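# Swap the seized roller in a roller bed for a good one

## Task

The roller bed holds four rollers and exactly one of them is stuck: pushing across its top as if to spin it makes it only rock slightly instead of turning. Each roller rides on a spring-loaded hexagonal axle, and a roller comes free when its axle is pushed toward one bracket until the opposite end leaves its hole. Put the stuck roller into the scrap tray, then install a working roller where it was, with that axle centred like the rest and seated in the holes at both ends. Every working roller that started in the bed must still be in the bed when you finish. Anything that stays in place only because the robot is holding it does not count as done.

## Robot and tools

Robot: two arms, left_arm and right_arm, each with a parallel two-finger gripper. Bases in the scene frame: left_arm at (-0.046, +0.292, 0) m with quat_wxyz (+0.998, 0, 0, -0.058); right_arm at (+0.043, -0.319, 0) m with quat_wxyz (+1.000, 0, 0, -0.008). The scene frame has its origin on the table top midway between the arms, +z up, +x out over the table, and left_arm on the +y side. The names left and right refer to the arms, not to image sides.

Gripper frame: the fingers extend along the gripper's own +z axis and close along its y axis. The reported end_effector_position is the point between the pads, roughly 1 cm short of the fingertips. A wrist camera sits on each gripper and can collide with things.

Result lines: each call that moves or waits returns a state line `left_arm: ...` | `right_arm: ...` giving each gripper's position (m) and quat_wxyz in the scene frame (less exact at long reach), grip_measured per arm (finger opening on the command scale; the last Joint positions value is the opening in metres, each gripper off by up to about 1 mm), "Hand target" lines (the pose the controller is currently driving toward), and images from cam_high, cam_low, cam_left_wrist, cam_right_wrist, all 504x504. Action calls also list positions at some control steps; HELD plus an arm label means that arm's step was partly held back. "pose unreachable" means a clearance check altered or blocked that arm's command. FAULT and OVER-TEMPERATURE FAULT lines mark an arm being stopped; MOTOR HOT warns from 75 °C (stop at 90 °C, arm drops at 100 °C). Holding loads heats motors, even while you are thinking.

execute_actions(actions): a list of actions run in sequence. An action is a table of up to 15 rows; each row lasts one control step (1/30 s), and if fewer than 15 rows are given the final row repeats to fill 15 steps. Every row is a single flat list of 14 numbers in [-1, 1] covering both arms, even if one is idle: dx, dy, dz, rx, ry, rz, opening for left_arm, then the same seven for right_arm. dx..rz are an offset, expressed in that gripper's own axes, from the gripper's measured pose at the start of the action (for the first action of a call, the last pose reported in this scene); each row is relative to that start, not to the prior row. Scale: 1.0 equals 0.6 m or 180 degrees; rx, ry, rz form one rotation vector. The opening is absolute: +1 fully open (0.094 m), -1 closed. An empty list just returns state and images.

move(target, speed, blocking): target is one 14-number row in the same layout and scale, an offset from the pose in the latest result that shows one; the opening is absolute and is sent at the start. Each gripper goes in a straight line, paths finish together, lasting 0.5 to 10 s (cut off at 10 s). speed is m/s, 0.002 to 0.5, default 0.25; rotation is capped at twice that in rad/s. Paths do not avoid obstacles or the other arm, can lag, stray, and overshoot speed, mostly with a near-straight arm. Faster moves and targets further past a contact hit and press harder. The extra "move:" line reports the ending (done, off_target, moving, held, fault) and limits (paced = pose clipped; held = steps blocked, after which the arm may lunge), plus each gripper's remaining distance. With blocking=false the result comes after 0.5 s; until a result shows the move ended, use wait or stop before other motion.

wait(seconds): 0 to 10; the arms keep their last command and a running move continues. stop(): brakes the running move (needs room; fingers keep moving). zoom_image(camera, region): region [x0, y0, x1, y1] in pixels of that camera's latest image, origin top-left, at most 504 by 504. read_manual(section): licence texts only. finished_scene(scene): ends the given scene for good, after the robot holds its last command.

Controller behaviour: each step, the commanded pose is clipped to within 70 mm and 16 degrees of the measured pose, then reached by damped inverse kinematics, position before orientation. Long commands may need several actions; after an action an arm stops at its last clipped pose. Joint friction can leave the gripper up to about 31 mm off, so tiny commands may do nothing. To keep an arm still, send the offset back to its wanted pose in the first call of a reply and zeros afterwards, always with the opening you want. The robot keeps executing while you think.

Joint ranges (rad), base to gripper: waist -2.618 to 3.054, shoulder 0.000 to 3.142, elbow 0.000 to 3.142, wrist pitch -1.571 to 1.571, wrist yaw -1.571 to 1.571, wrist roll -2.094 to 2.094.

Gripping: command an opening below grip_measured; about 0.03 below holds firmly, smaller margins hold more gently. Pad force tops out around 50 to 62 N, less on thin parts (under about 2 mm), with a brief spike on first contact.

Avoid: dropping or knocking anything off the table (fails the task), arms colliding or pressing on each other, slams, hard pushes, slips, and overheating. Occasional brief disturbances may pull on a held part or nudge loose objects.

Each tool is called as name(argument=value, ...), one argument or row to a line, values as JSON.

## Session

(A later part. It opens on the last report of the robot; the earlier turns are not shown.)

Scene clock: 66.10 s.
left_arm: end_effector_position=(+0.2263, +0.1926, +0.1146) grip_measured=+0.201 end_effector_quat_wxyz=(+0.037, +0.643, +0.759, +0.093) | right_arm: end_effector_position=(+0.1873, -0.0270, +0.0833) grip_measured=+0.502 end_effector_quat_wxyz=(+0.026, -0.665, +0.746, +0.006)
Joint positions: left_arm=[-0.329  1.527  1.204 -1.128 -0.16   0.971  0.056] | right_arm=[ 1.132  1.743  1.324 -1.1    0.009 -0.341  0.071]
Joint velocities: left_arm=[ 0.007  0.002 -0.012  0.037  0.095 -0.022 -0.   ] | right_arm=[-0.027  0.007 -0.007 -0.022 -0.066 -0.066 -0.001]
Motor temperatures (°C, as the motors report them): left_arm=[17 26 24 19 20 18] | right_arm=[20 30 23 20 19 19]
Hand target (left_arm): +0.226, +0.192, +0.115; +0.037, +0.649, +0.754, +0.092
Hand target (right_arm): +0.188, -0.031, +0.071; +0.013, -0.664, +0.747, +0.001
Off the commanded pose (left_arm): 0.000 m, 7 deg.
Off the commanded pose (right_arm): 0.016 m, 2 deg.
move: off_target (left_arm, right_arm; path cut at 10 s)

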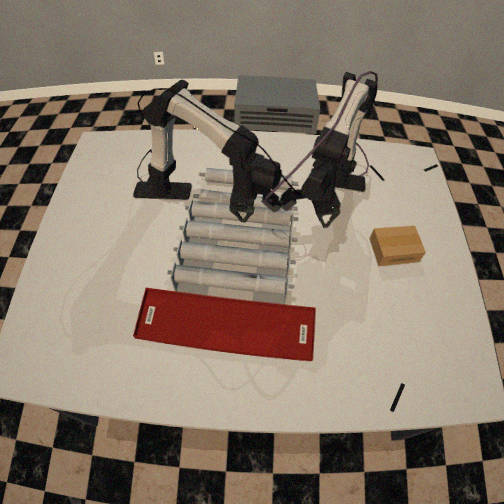

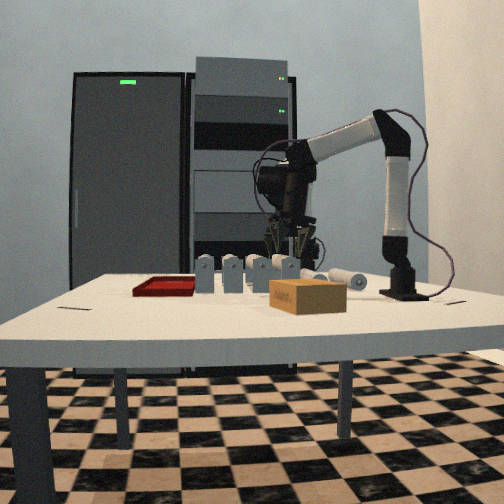

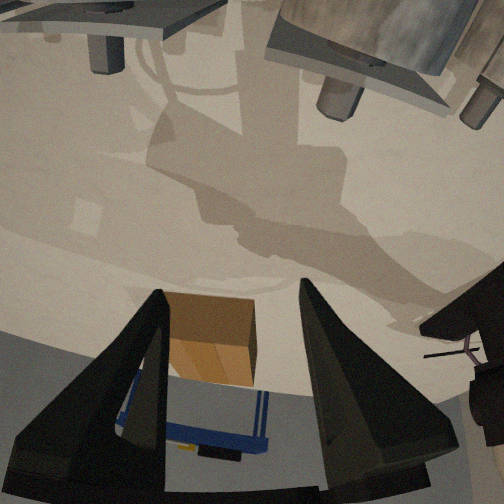

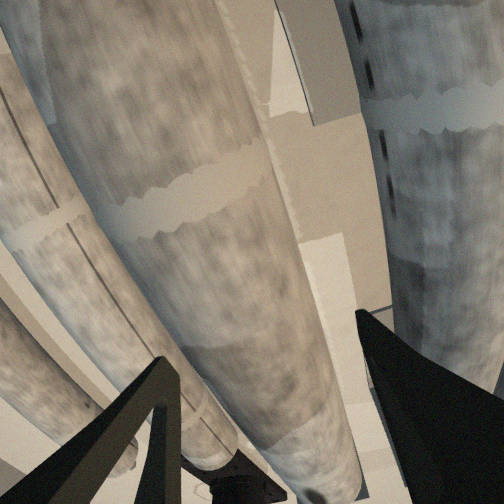

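move(
  target=[0,0,0,0,0,0.09,0.2,0.13,0,0.05,0,0,0,0.5],
  speed=0.1,
)

move(
  target=[-0.08,-0.04,0.06,0,0,0,0.2,0,0,0,0,0,0,0.0],
  speed=0.1,
)

Scene clock: 70.30 s.
left_arm: end_effector_position=(+0.2263, +0.1926, +0.1146) grip_measured=+0.201 end_effector_quat_wxyz=(+0.025, +0.739, +0.666, +0.097) | right_arm: end_effector_position=(+0.1818, -0.1004, +0.0531) grip_measured=+0.502 end_effector_quat_wxyz=(+0.025, -0.665, +0.746, +0.003)
Joint positions: left_arm=[-0.329  1.527  1.204 -1.128 -0.16   1.239  0.056] | right_arm=[ 1.026  1.525  0.968 -0.965  0.008 -0.446  0.071]
Joint velocities: left_arm=[-0.002  0.007  0.002  0.007 -0.066  0.007  0.002] | right_arm=[ 0.012 -0.007 -0.007  0.037 -0.037  0.037 -0.   ]
Motor temperatures (°C, as the motors report them): left_arm=[17 26 24 19 20 18] | right_arm=[20 29 23 20 19 19]
Hand target (left_arm): +0.226, +0.193, +0.115; +0.024, +0.744, +0.661, +0.097
Hand target (right_arm): +0.181, -0.103, +0.050; +0.027, -0.665, +0.746, +0.006
Off the commanded pose (left_arm): 0.000 m, 1 deg.
Off the commanded pose (right_arm): 0.005 m, 0 deg.
move: done

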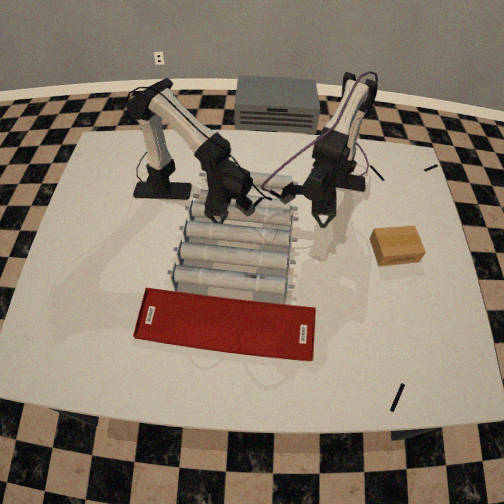

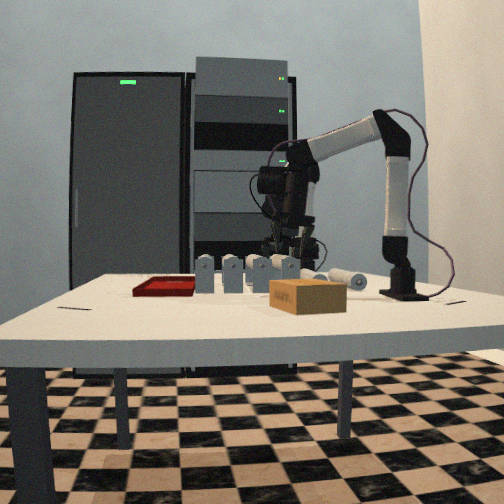

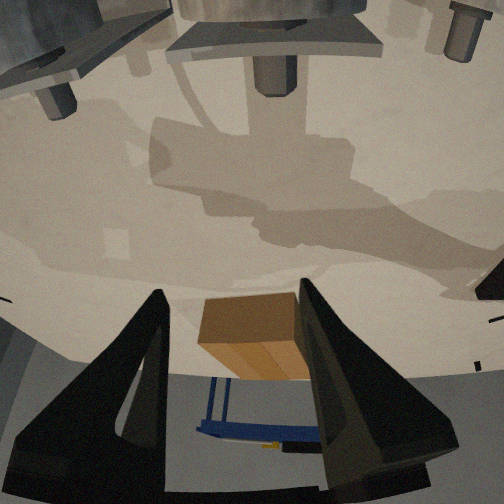

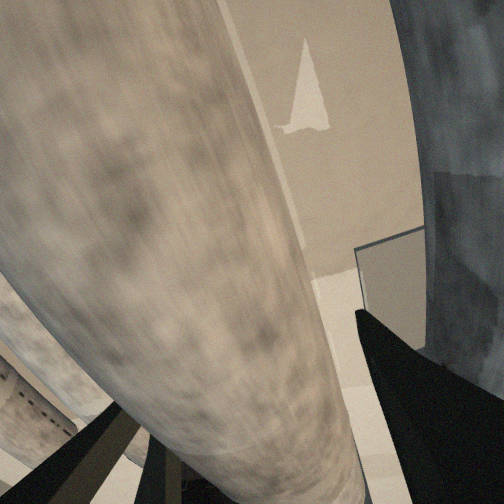

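Scene clock: 71.43 s.
left_arm: end_effector_position=(+0.2068, +0.1492, +0.0795) grip_measured=+0.201 end_effector_quat_wxyz=(+0.038, +0.740, +0.665, +0.092) | right_arm: end_effector_position=(+0.1818, -0.1004, +0.0531) grip_measured=+0.016 end_effector_quat_wxyz=(+0.025, -0.667, +0.745, +0.003)
Joint positions: left_arm=[-0.493  1.552  1.088 -0.989 -0.161  1.076  0.056] | right_arm=[ 1.026  1.525  0.968 -0.965  0.008 -0.451  0.048]
Joint velocities: left_arm=[-0.007 -0.017  0.002  0.037 -0.022  0.007 -0.   ] | right_arm=[-0.022  0.027 -0.022 -0.037 -0.037 -0.022 -0.   ]
Motor temperatures (°C, as the motors report them): left_arm=[17 26 24 19 20 18] | right_arm=[20 29 23 20 19 19]
Hand target (left_arm): +0.204, +0.151, +0.070; +0.025, +0.739, +0.666, +0.095
Hand target (right_arm): +0.182, -0.100, +0.053; +0.025, -0.665, +0.746, +0.003
Off the commanded pose (left_arm): 0.010 m, 2 deg.
Off the commanded pose (right_arm): 0.000 m, 0 deg.
move: done

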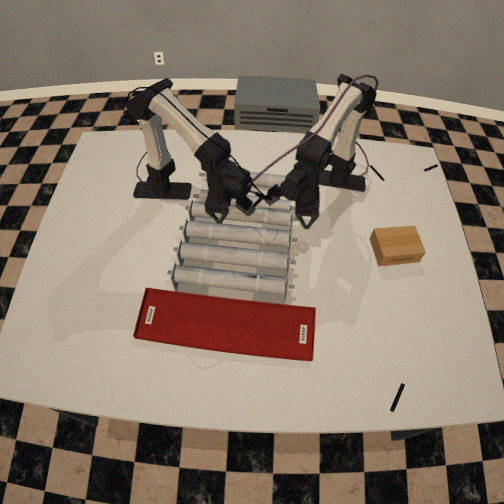

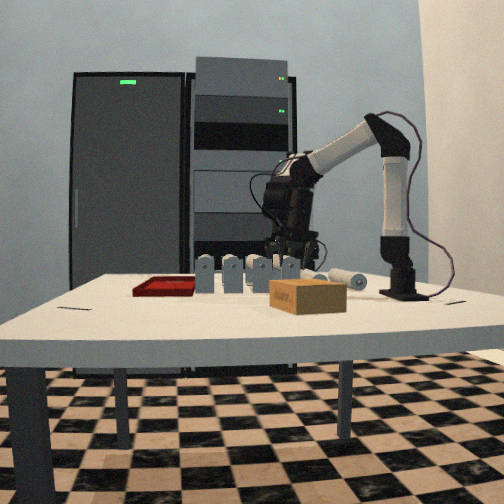

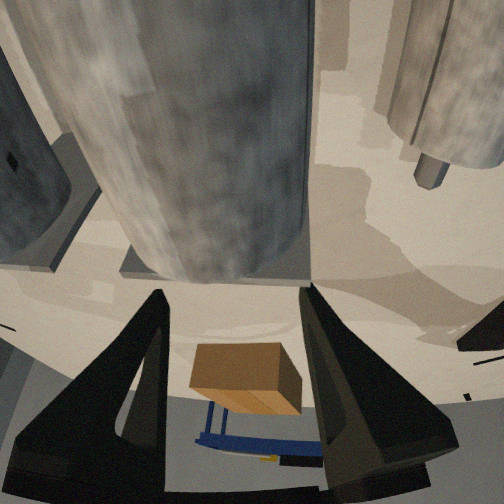

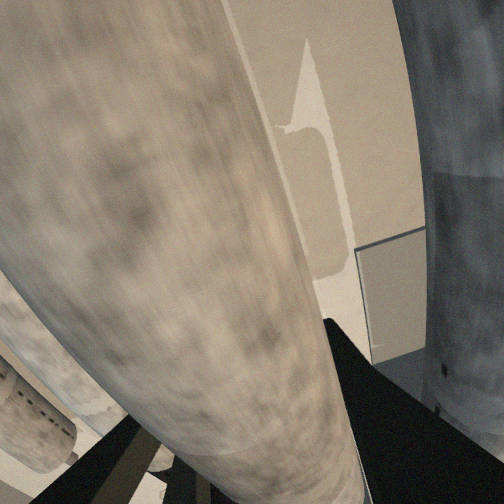

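move(
  target=[-0.02,0,0.05,0,0,0,0.2,0,0,0,0,0,0,-0.03],
  speed=0.05,
)

zoom_image(
  camera="cam_high",
  region=[240,170,340,250],
)

zoom_image(
  camera="cam_low",
  region=[190,200,340,300],
)

Scene clock: 74.77 s.
left_arm: end_effector_position=(+0.2164, +0.1396, +0.0599) grip_measured=+0.201 end_effector_quat_wxyz=(+0.052, +0.738, +0.666, +0.094) | right_arm: end_effector_position=(+0.1818, -0.1004, +0.0531) grip_measured=+0.010 end_effector_quat_wxyz=(+0.025, -0.668, +0.744, +0.003)
Joint positions: left_arm=[-0.501  1.598  1.051 -0.878 -0.161  1.068  0.056] | right_arm=[ 1.026  1.525  0.968 -0.965  0.008 -0.453  0.047]
Joint velocities: left_arm=[ 0.007 -0.012 -0.002 -0.066 -0.037 -0.022 -0.   ] | right_arm=[-0.002 -0.017 -0.002  0.007  0.007  0.037  0.   ]
Motor temperatures (°C, as the motors report them): left_arm=[17 26 24 19 20 18] | right_arm=[20 29 24 20 19 19]
Hand target (left_arm): +0.211, +0.140, +0.049; +0.039, +0.740, +0.665, +0.092
Hand target (right_arm): +0.182, -0.100, +0.053; +0.025, -0.667, +0.745, +0.003
Off the commanded pose (left_arm): 0.012 m, 2 deg.
Off the commanded pose (right_arm): 0.000 m, 0 deg.
move: off_target (left_arm)

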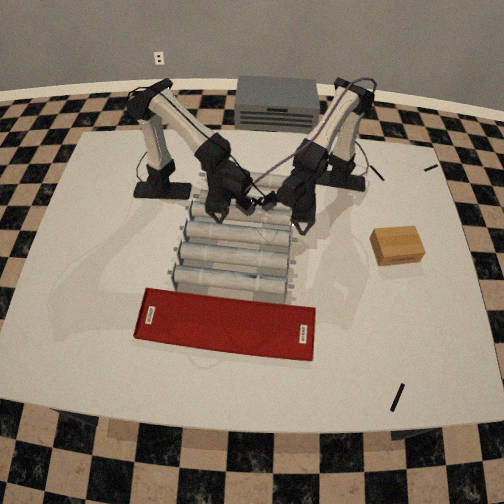

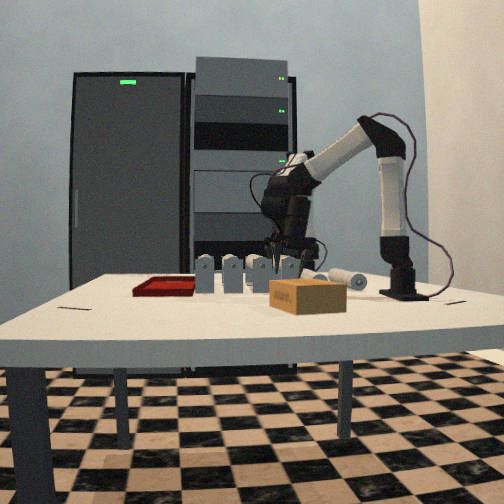

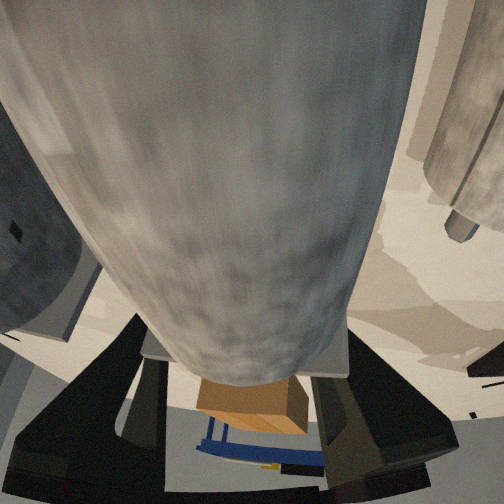

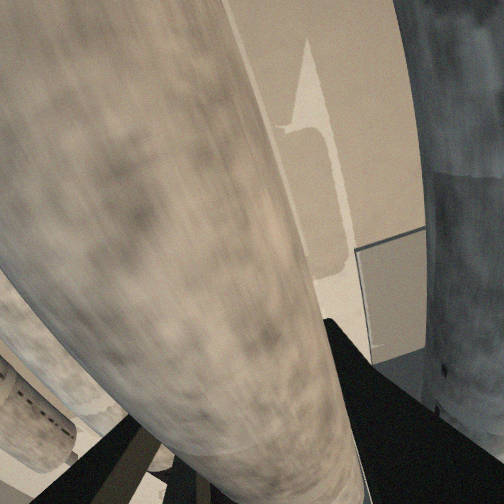

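Region (240, 170, 340, 250) of cam_high's 504x504 image, scaled by 5.040, with more detail than that image has; it fills the top 403 rows of this view, and the rest is white.

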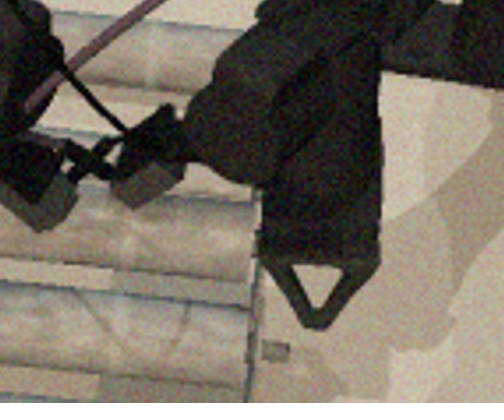

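Region (190, 200, 340, 300) of cam_low's 504x504 image, scaled by 3.360, with more detail than that image has.

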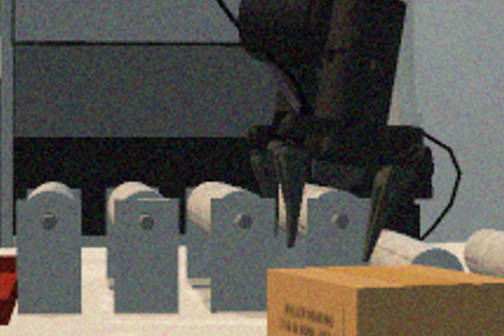

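Move in a bit more and close.

move(
  target=[-0.03,0,0,0,0,0,0.2,0,0,0,0,0,0,-0.03],
  speed=0.05,
)

move(
  target=[0,0,0,0,0,0,-1,0,0,0,0,0,0,-0.03],
)

move(
  target=[0.06,0,0,0,0,0,-1,0,0,0,0,0,0,-0.03],
  speed=0.04,
)

zoom_image(
  camera="cam_high",
  region=[150,150,330,310],
)

Scene clock: 78.13 s.
left_arm: end_effector_position=(+0.2133, +0.1295, +0.0610) grip_measured=+0.201 end_effector_quat_wxyz=(+0.051, +0.739, +0.664, +0.097) | right_arm: end_effector_position=(+0.1818, -0.1004, +0.0531) grip_measured=+0.010 end_effector_quat_wxyz=(+0.025, -0.668, +0.744, +0.003)
Joint positions: left_arm=[-0.54   1.613  1.07  -0.891 -0.172  1.033  0.056] | right_arm=[ 1.026  1.525  0.968 -0.965  0.008 -0.453  0.047]
Joint velocities: left_arm=[ 0.002  0.017 -0.022 -0.066  0.022 -0.007  0.002] | right_arm=[-0.007  0.007 -0.012  0.022  0.037 -0.051  0.   ]
Motor temperatures (°C, as the motors report them): left_arm=[17 26 24 19 20 18] | right_arm=[20 28 24 20 19 19]
Hand target (left_arm): +0.214, +0.122, +0.058; +0.052, +0.739, +0.666, +0.094
Hand target (right_arm): +0.182, -0.100, +0.053; +0.025, -0.668, +0.744, +0.003
Off the commanded pose (left_arm): 0.008 m, 0 deg.
Off the commanded pose (right_arm): 0.000 m, 0 deg.
move: done

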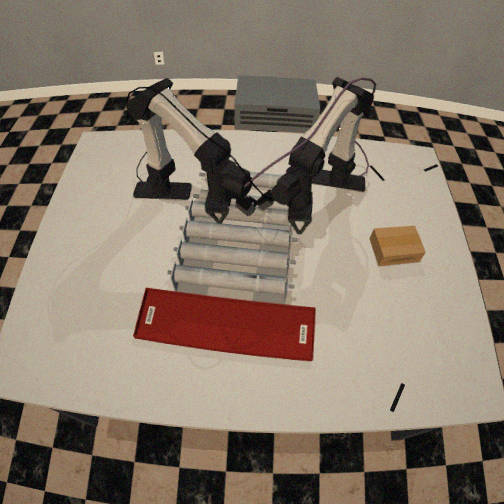

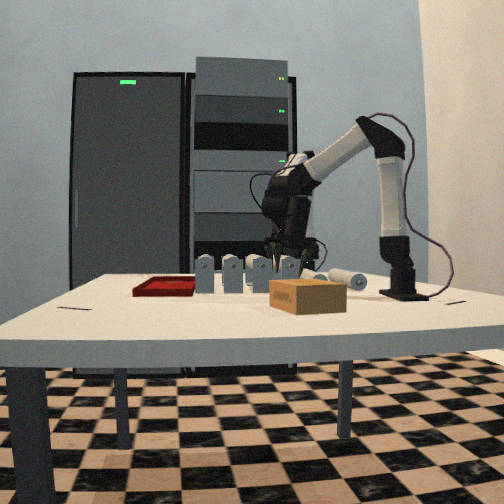

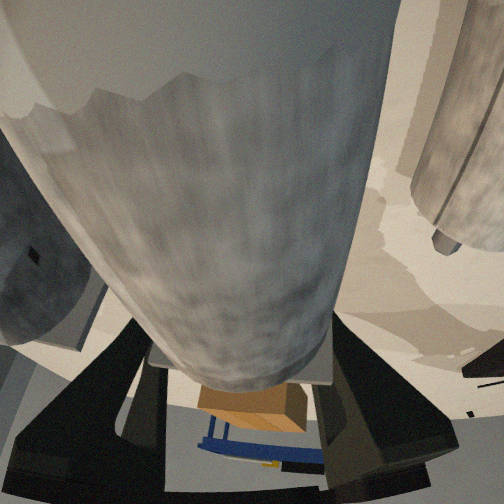

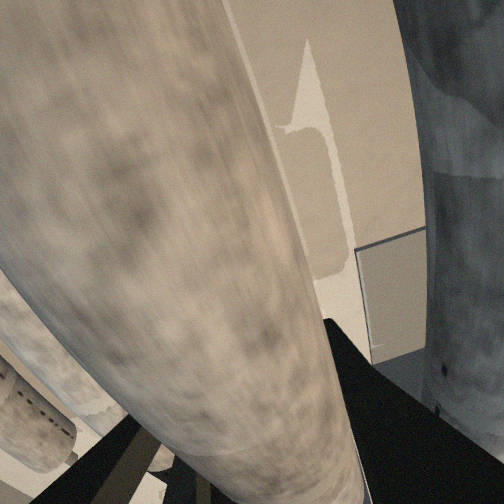

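Scene clock: 78.63 s.
left_arm: end_effector_position=(+0.2105, +0.1328, +0.0603) grip_measured=-0.060 end_effector_quat_wxyz=(+0.041, +0.749, +0.654, +0.099) | right_arm: end_effector_position=(+0.1818, -0.1004, +0.0531) grip_measured=+0.010 end_effector_quat_wxyz=(+0.025, -0.668, +0.744, +0.003)
Joint positions: left_arm=[-0.54   1.613  1.068 -0.906 -0.178  1.061  0.044] | right_arm=[ 1.026  1.525  0.968 -0.965  0.008 -0.453  0.047]
Joint velocities: left_arm=[-0.007 -0.002 -0.012 -0.037  0.022 -0.066 -0.   ] | right_arm=[ 0.007 -0.002  0.012 -0.022 -0.022  0.007 -0.001]
Motor temperatures (°C, as the motors report them): left_arm=[17 26 24 19 20 18] | right_arm=[20 28 24 20 19 19]
Hand target (left_arm): +0.213, +0.130, +0.061; +0.051, +0.740, +0.664, +0.097
Hand target (right_arm): +0.182, -0.100, +0.053; +0.025, -0.668, +0.744, +0.003
Off the commanded pose (left_arm): 0.004 m, 2 deg.
Off the commanded pose (right_arm): 0.000 m, 0 deg.
move: done

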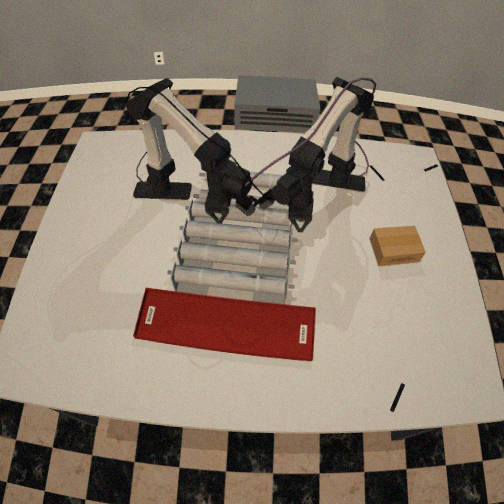

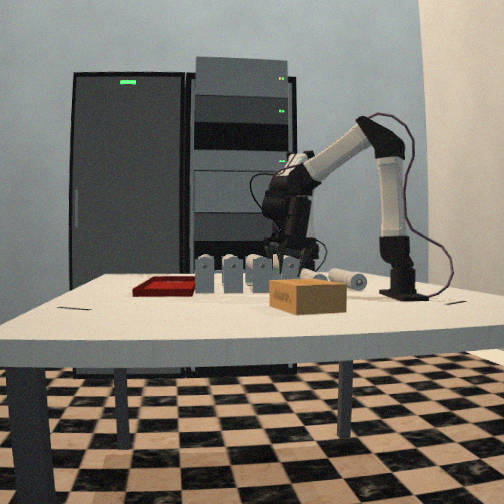

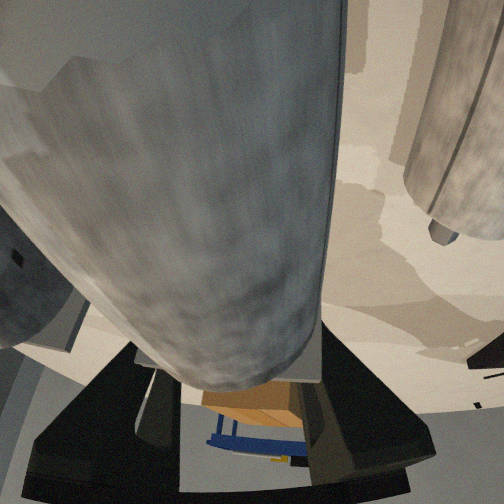

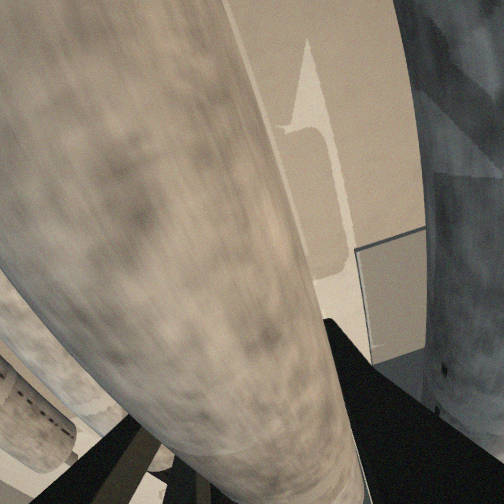

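Scene clock: 79.80 s.
left_arm: end_effector_position=(+0.2171, +0.1632, +0.0664) grip_measured=-0.995 end_effector_quat_wxyz=(+0.043, +0.748, +0.655, +0.098) | right_arm: end_effector_position=(+0.1818, -0.1004, +0.0531) grip_measured=+0.010 end_effector_quat_wxyz=(+0.025, -0.668, +0.744, +0.003)
Joint positions: left_arm=[-0.433  1.554  1.034 -0.91  -0.161  1.164  0.   ] | right_arm=[ 1.026  1.525  0.968 -0.965  0.009 -0.453  0.047]
Joint velocities: left_arm=[ 0.017 -0.002  0.002  0.037  0.022  0.007 -0.001] | right_arm=[-0.002 -0.007  0.007 -0.022 -0.007 -0.022 -0.001]
Motor temperatures (°C, as the motors report them): left_arm=[17 26 24 19 20 18] | right_arm=[20 28 24 20 19 19]
Hand target (left_arm): +0.215, +0.169, +0.065; +0.041, +0.749, +0.654, +0.100
Hand target (right_arm): +0.182, -0.100, +0.053; +0.025, -0.668, +0.744, +0.003
Off the commanded pose (left_arm): 0.006 m, 0 deg.
Off the commanded pose (right_arm): 0.000 m, 0 deg.
move: done

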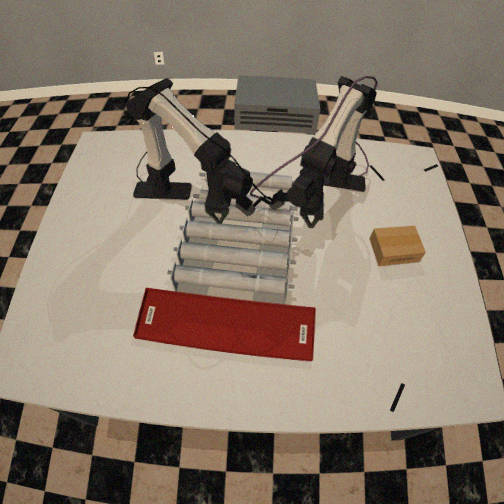

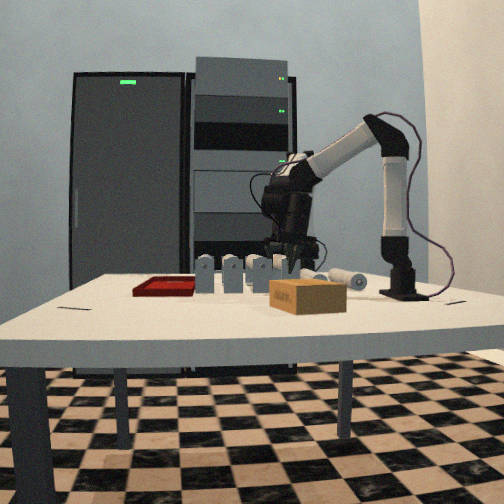

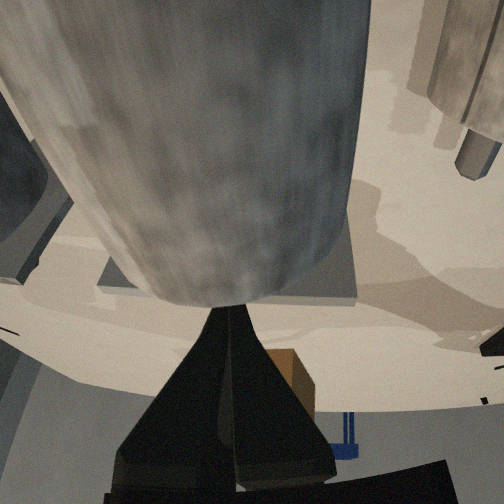

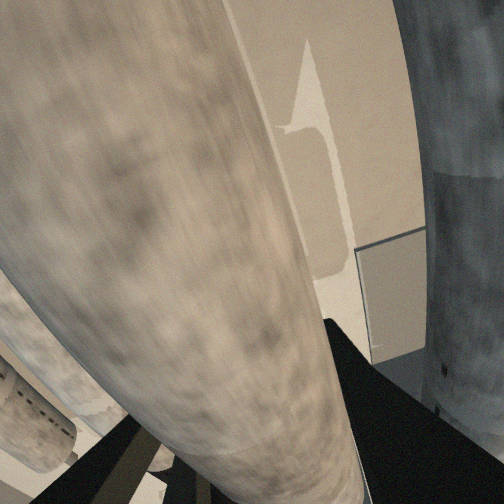

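Region (150, 150, 330, 310) of cam_high's 504x504 image, scaled by 2.800, with more detail than that image has.

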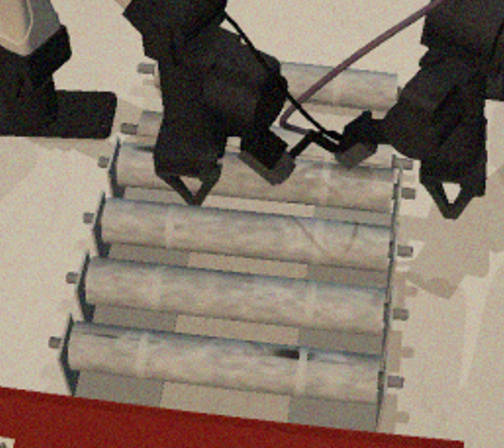

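move(
  target=[0,-0.008,0,0,-0.14,0,-0.4,0,0,0,0,0,0,-0.03],
)

move(
  target=[-0.06,0,0.025,0,0,0,-0.4,0,0,0,0,0,0,-0.03],
  speed=0.04,
)

move(
  target=[0,0,0,0,0,0,-1,0,0,0,0,0,0,-0.03],
)

zoom_image(
  camera="cam_high",
  region=[150,150,330,310],
)

Scene clock: 86.23 s.
left_arm: end_effector_position=(+0.2162, +0.1630, +0.0694) grip_measured=-0.401 end_effector_quat_wxyz=(+0.182, +0.752, +0.631, -0.061) | right_arm: end_effector_position=(+0.1818, -0.1004, +0.0531) grip_measured=+0.010 end_effector_quat_wxyz=(+0.025, -0.668, +0.744, +0.003)
Joint positions: left_arm=[-0.165  1.457  0.914 -0.783  0.303  1.425  0.028] | right_arm=[ 1.026  1.525  0.968 -0.965  0.009 -0.453  0.047]
Joint velocities: left_arm=[ 0.002  0.007 -0.007  0.022  0.022 -0.022 -0.   ] | right_arm=[ 0.002  0.017  0.002 -0.051 -0.139 -0.022  0.   ]
Motor temperatures (°C, as the motors report them): left_arm=[17 27 24 19 20 18] | right_arm=[20 27 24 20 19 19]
Hand target (left_arm): +0.213, +0.165, +0.067; +0.185, +0.752, +0.630, -0.064
Hand target (right_arm): +0.182, -0.100, +0.053; +0.025, -0.668, +0.744, +0.003
Off the commanded pose (left_arm): 0.005 m, 1 deg.
Off the commanded pose (right_arm): 0.000 m, 0 deg.
move: done

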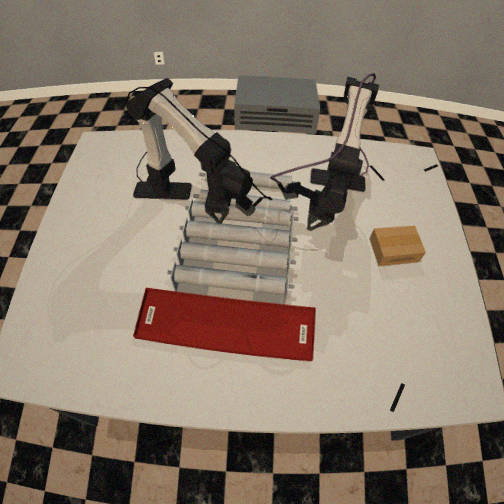

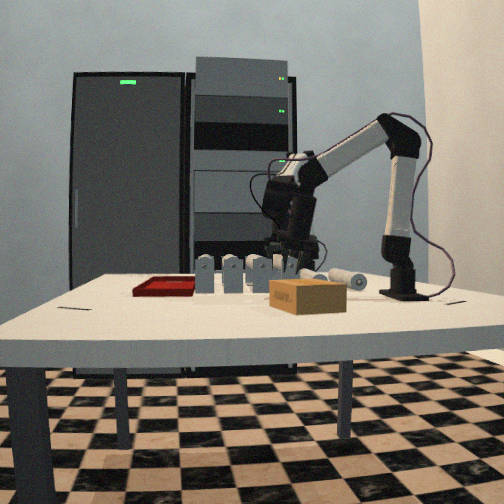

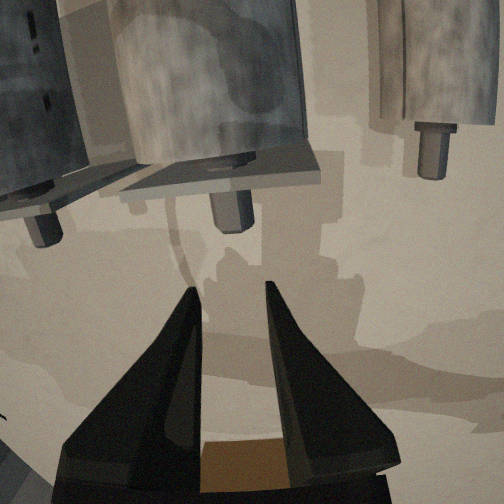

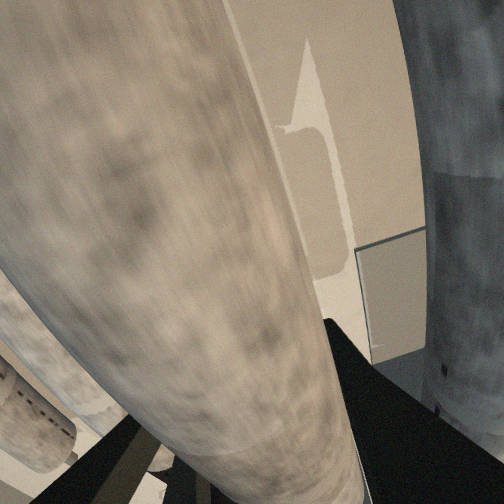

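Scene clock: 87.47 s.
left_arm: end_effector_position=(+0.2075, +0.1256, +0.0717) grip_measured=-0.401 end_effector_quat_wxyz=(+0.190, +0.753, +0.627, -0.066) | right_arm: end_effector_position=(+0.1818, -0.1004, +0.0531) grip_measured=+0.010 end_effector_quat_wxyz=(+0.025, -0.668, +0.744, +0.003)
Joint positions: left_arm=[-0.305  1.457  0.914 -0.734  0.284  1.288  0.028] | right_arm=[ 1.026  1.525  0.968 -0.965  0.009 -0.453  0.047]
Joint velocities: left_arm=[ 0.007 -0.007  0.007  0.051 -0.007 -0.051 -0.   ] | right_arm=[-0.002 -0.002  0.002 -0.037 -0.007  0.037 -0.001]
Motor temperatures (°C, as the motors report them): left_arm=[17 26 24 19 20 18] | right_arm=[20 27 24 20 19 19]
Hand target (left_arm): +0.211, +0.124, +0.067; +0.183, +0.751, +0.631, -0.063
Hand target (right_arm): +0.182, -0.100, +0.053; +0.025, -0.668, +0.744, +0.003
Off the commanded pose (left_arm): 0.006 m, 1 deg.
Off the commanded pose (right_arm): 0.000 m, 0 deg.
move: done

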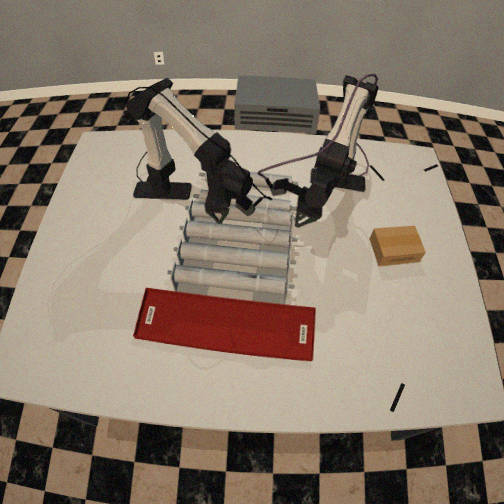

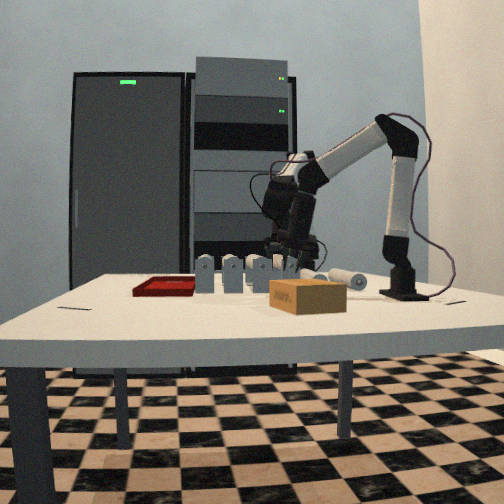

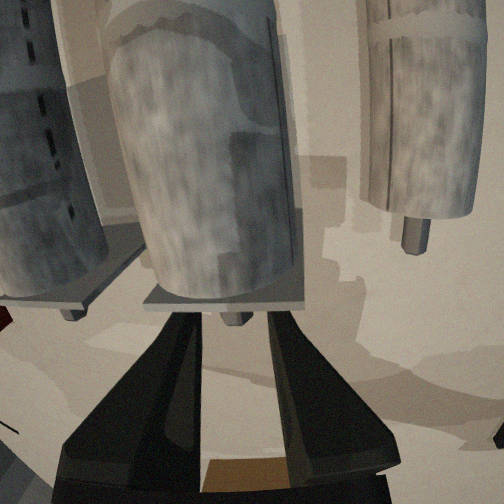

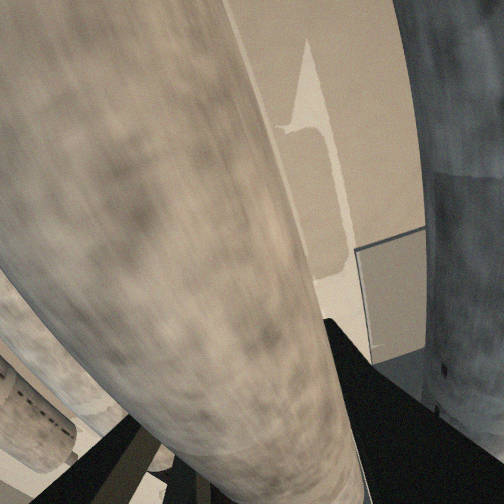

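Scene clock: 87.97 s.
left_arm: end_effector_position=(+0.2056, +0.1258, +0.0711) grip_measured=-0.790 end_effector_quat_wxyz=(+0.188, +0.752, +0.628, -0.070) | right_arm: end_effector_position=(+0.1816, -0.1003, +0.0531) grip_measured=+0.010 end_effector_quat_wxyz=(+0.025, -0.668, +0.744, +0.003)
Joint positions: left_arm=[-0.305  1.457  0.913 -0.74   0.288  1.287  0.01 ] | right_arm=[ 1.026  1.525  0.968 -0.965  0.007 -0.453  0.047]
Joint velocities: left_arm=[ 0.007 -0.007 -0.007  0.022  0.007  0.022  0.   ] | right_arm=[-0.007 -0.002  0.002 -0.007 -0.051  0.095  0.   ]
Motor temperatures (°C, as the motors report them): left_arm=[17 26 24 19 20 18] | right_arm=[20 27 24 20 19 19]
Hand target (left_arm): +0.207, +0.126, +0.072; +0.190, +0.753, +0.627, -0.066
Hand target (right_arm): +0.182, -0.100, +0.053; +0.025, -0.668, +0.744, +0.003
Off the commanded pose (left_arm): 0.002 m, 1 deg.
Off the commanded pose (right_arm): 0.000 m, 0 deg.
move: done

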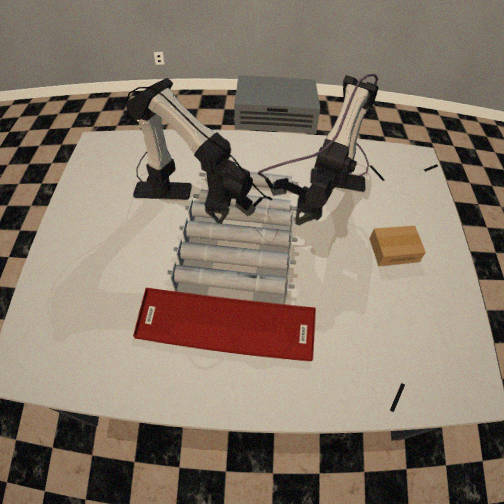

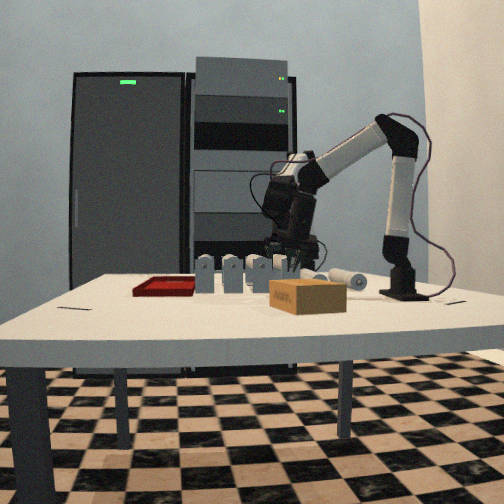

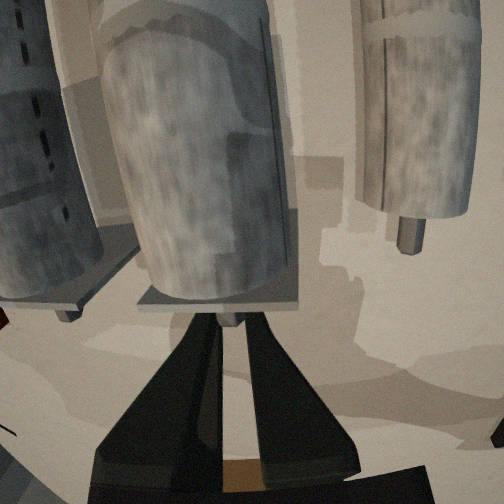

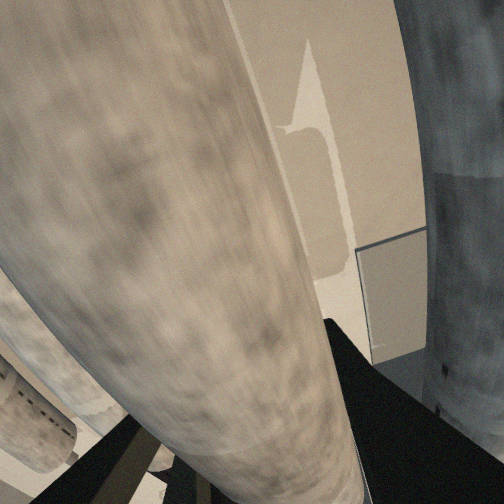

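Region (150, 150, 330, 310) of cam_high's 504x504 image, scaled by 2.800, with more detail than that image has.

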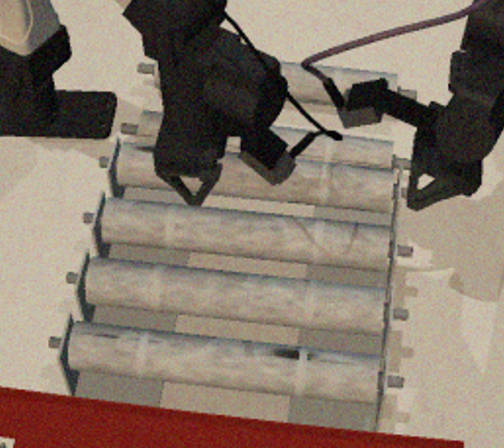

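Gripped. Pull.

move(
  target=[0.05,0,-0.02,0,0,0,-1,0,0,0,0,0,0,-0.03],
  speed=0.03,
)

zoom_image(
  camera="cam_high",
  region=[150,150,330,310],
)

Scene clock: 91.73 s.
left_arm: end_effector_position=(+0.2064, +0.1295, +0.0725) grip_measured=-0.790 end_effector_quat_wxyz=(+0.214, +0.757, +0.609, -0.102) | right_arm: end_effector_position=(+0.1816, -0.0993, +0.0531) grip_measured=+0.010 end_effector_quat_wxyz=(+0.026, -0.667, +0.744, +0.005)
Joint positions: left_arm=[-0.234  1.457  0.896 -0.731  0.394  1.38   0.01 ] | right_arm=[ 1.026  1.525  0.968 -0.962  0.004 -0.452  0.047]
Joint velocities: left_arm=[ 0.012  0.022 -0.012 -0.037 -0.007  0.051 -0.001] | right_arm=[-0.002 -0.002 -0.002  0.022 -0.007  0.007  0.   ]
Motor temperatures (°C, as the motors report them): left_arm=[17 26 24 19 20 18] | right_arm=[20 27 25 20 19 19]
Hand target (left_arm): +0.209, +0.157, +0.072; +0.187, +0.752, +0.628, -0.070
Hand target (right_arm): +0.182, -0.100, +0.053; +0.025, -0.668, +0.744, +0.003
Off the commanded pose (left_arm): 0.029 m, 5 deg.
Off the commanded pose (right_arm): 0.001 m, 0 deg.
move: off_target (left_arm)

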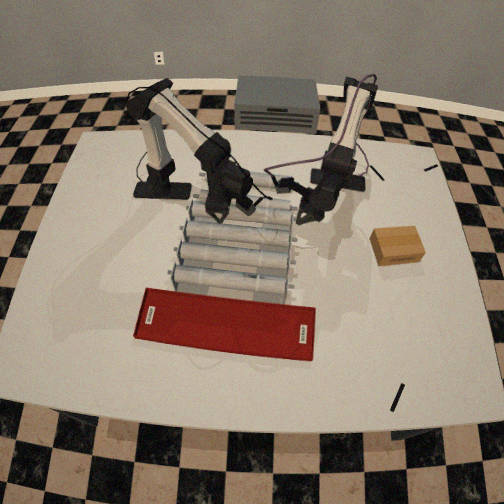

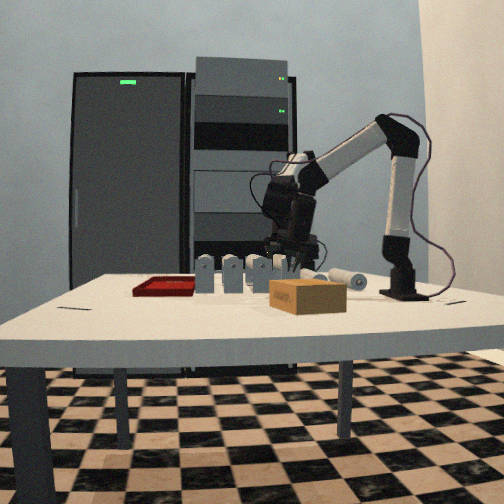

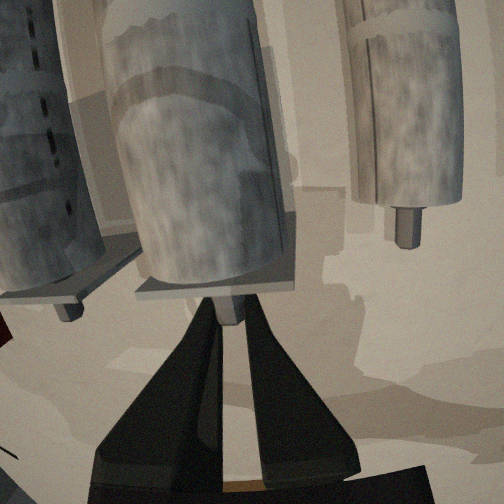

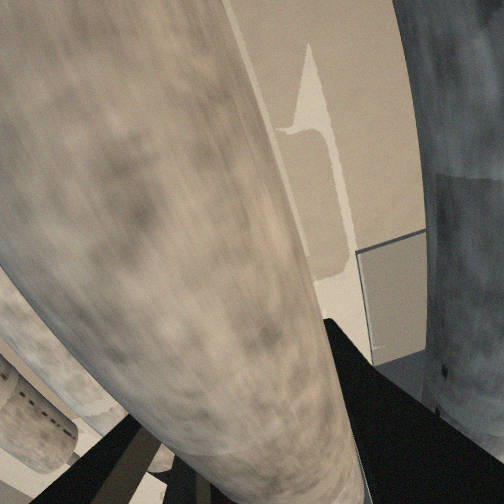

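Region (150, 150, 330, 310) of cam_high's 504x504 image, scaled by 2.800, with more detail than that image has.

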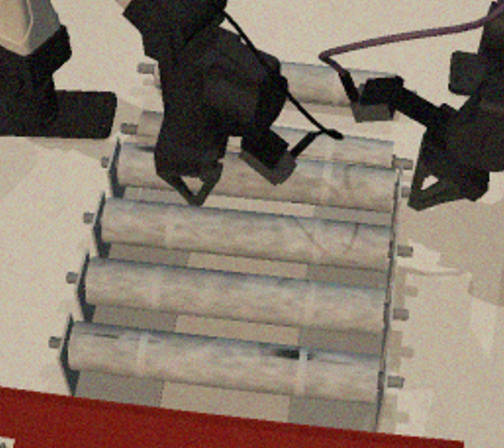

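Moves slightly; pull harder.

move(
  target=[0.1,0,-0.05,0,0.03,0,-1,0,0,0,0,0,0,-0.03],
  speed=0.03,
)

zoom_image(
  camera="cam_high",
  region=[150,150,330,310],
)

Scene clock: 96.33 s.
left_arm: end_effector_position=(+0.2090, +0.1530, +0.0734) grip_measured=-0.798 end_effector_quat_wxyz=(+0.232, +0.768, +0.584, -0.124) | right_arm: end_effector_position=(+0.1812, -0.0988, +0.0529) grip_measured=+0.010 end_effector_quat_wxyz=(+0.025, -0.667, +0.745, +0.007)
Joint positions: left_arm=[-0.1    1.469  0.896 -0.784  0.492  1.569  0.009] | right_arm=[ 1.026  1.526  0.968 -0.961  0.001 -0.451  0.047]
Joint velocities: left_arm=[ 0.007 -0.007 -0.012  0.022 -0.007 -0.007  0.   ] | right_arm=[ 0.022 -0.002 -0.007  0.037 -0.095  0.007  0.   ]
Motor temperatures (°C, as the motors report them): left_arm=[17 27 25 19 20 18] | right_arm=[20 27 25 20 19 19]
Hand target (left_arm): +0.216, +0.193, +0.075; +0.186, +0.761, +0.618, -0.067
Hand target (right_arm): +0.182, -0.099, +0.053; +0.026, -0.667, +0.744, +0.005
Off the commanded pose (left_arm): 0.044 m, 9 deg.
Off the commanded pose (right_arm): 0.001 m, 0 deg.
move: off_target (left_arm)

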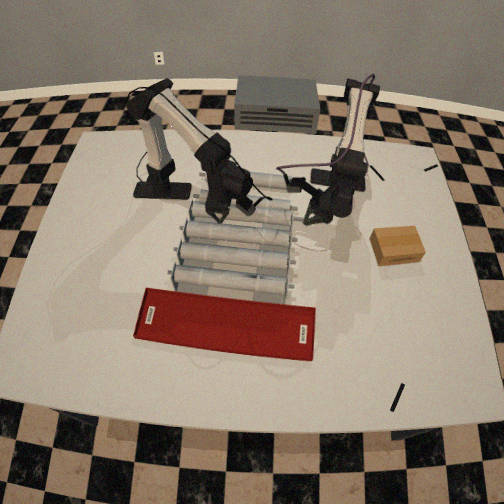

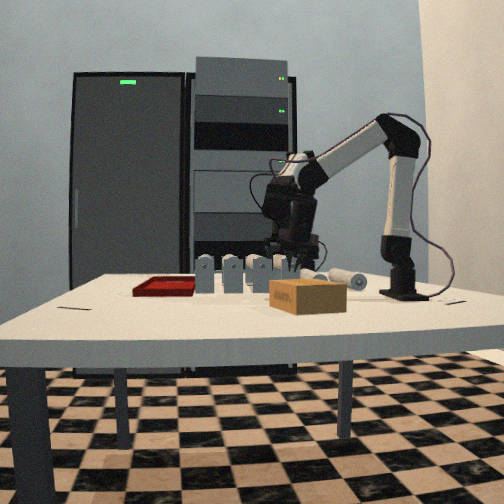

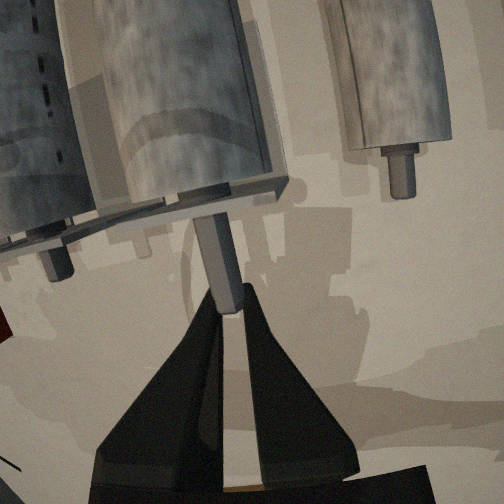

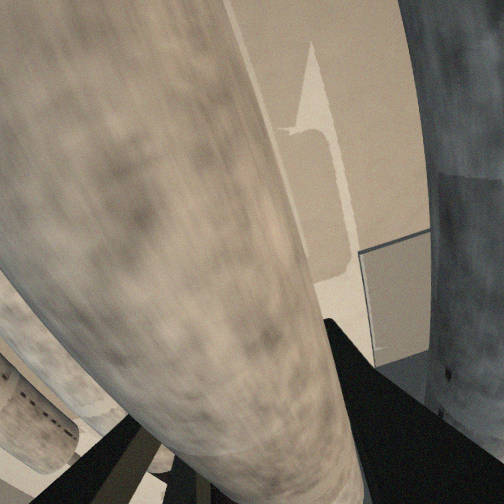

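Region (150, 150, 330, 310) of cam_high's 504x504 image, scaled by 2.800, with more detail than that image has.

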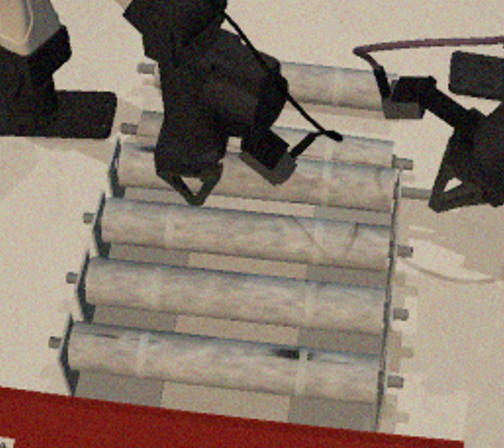

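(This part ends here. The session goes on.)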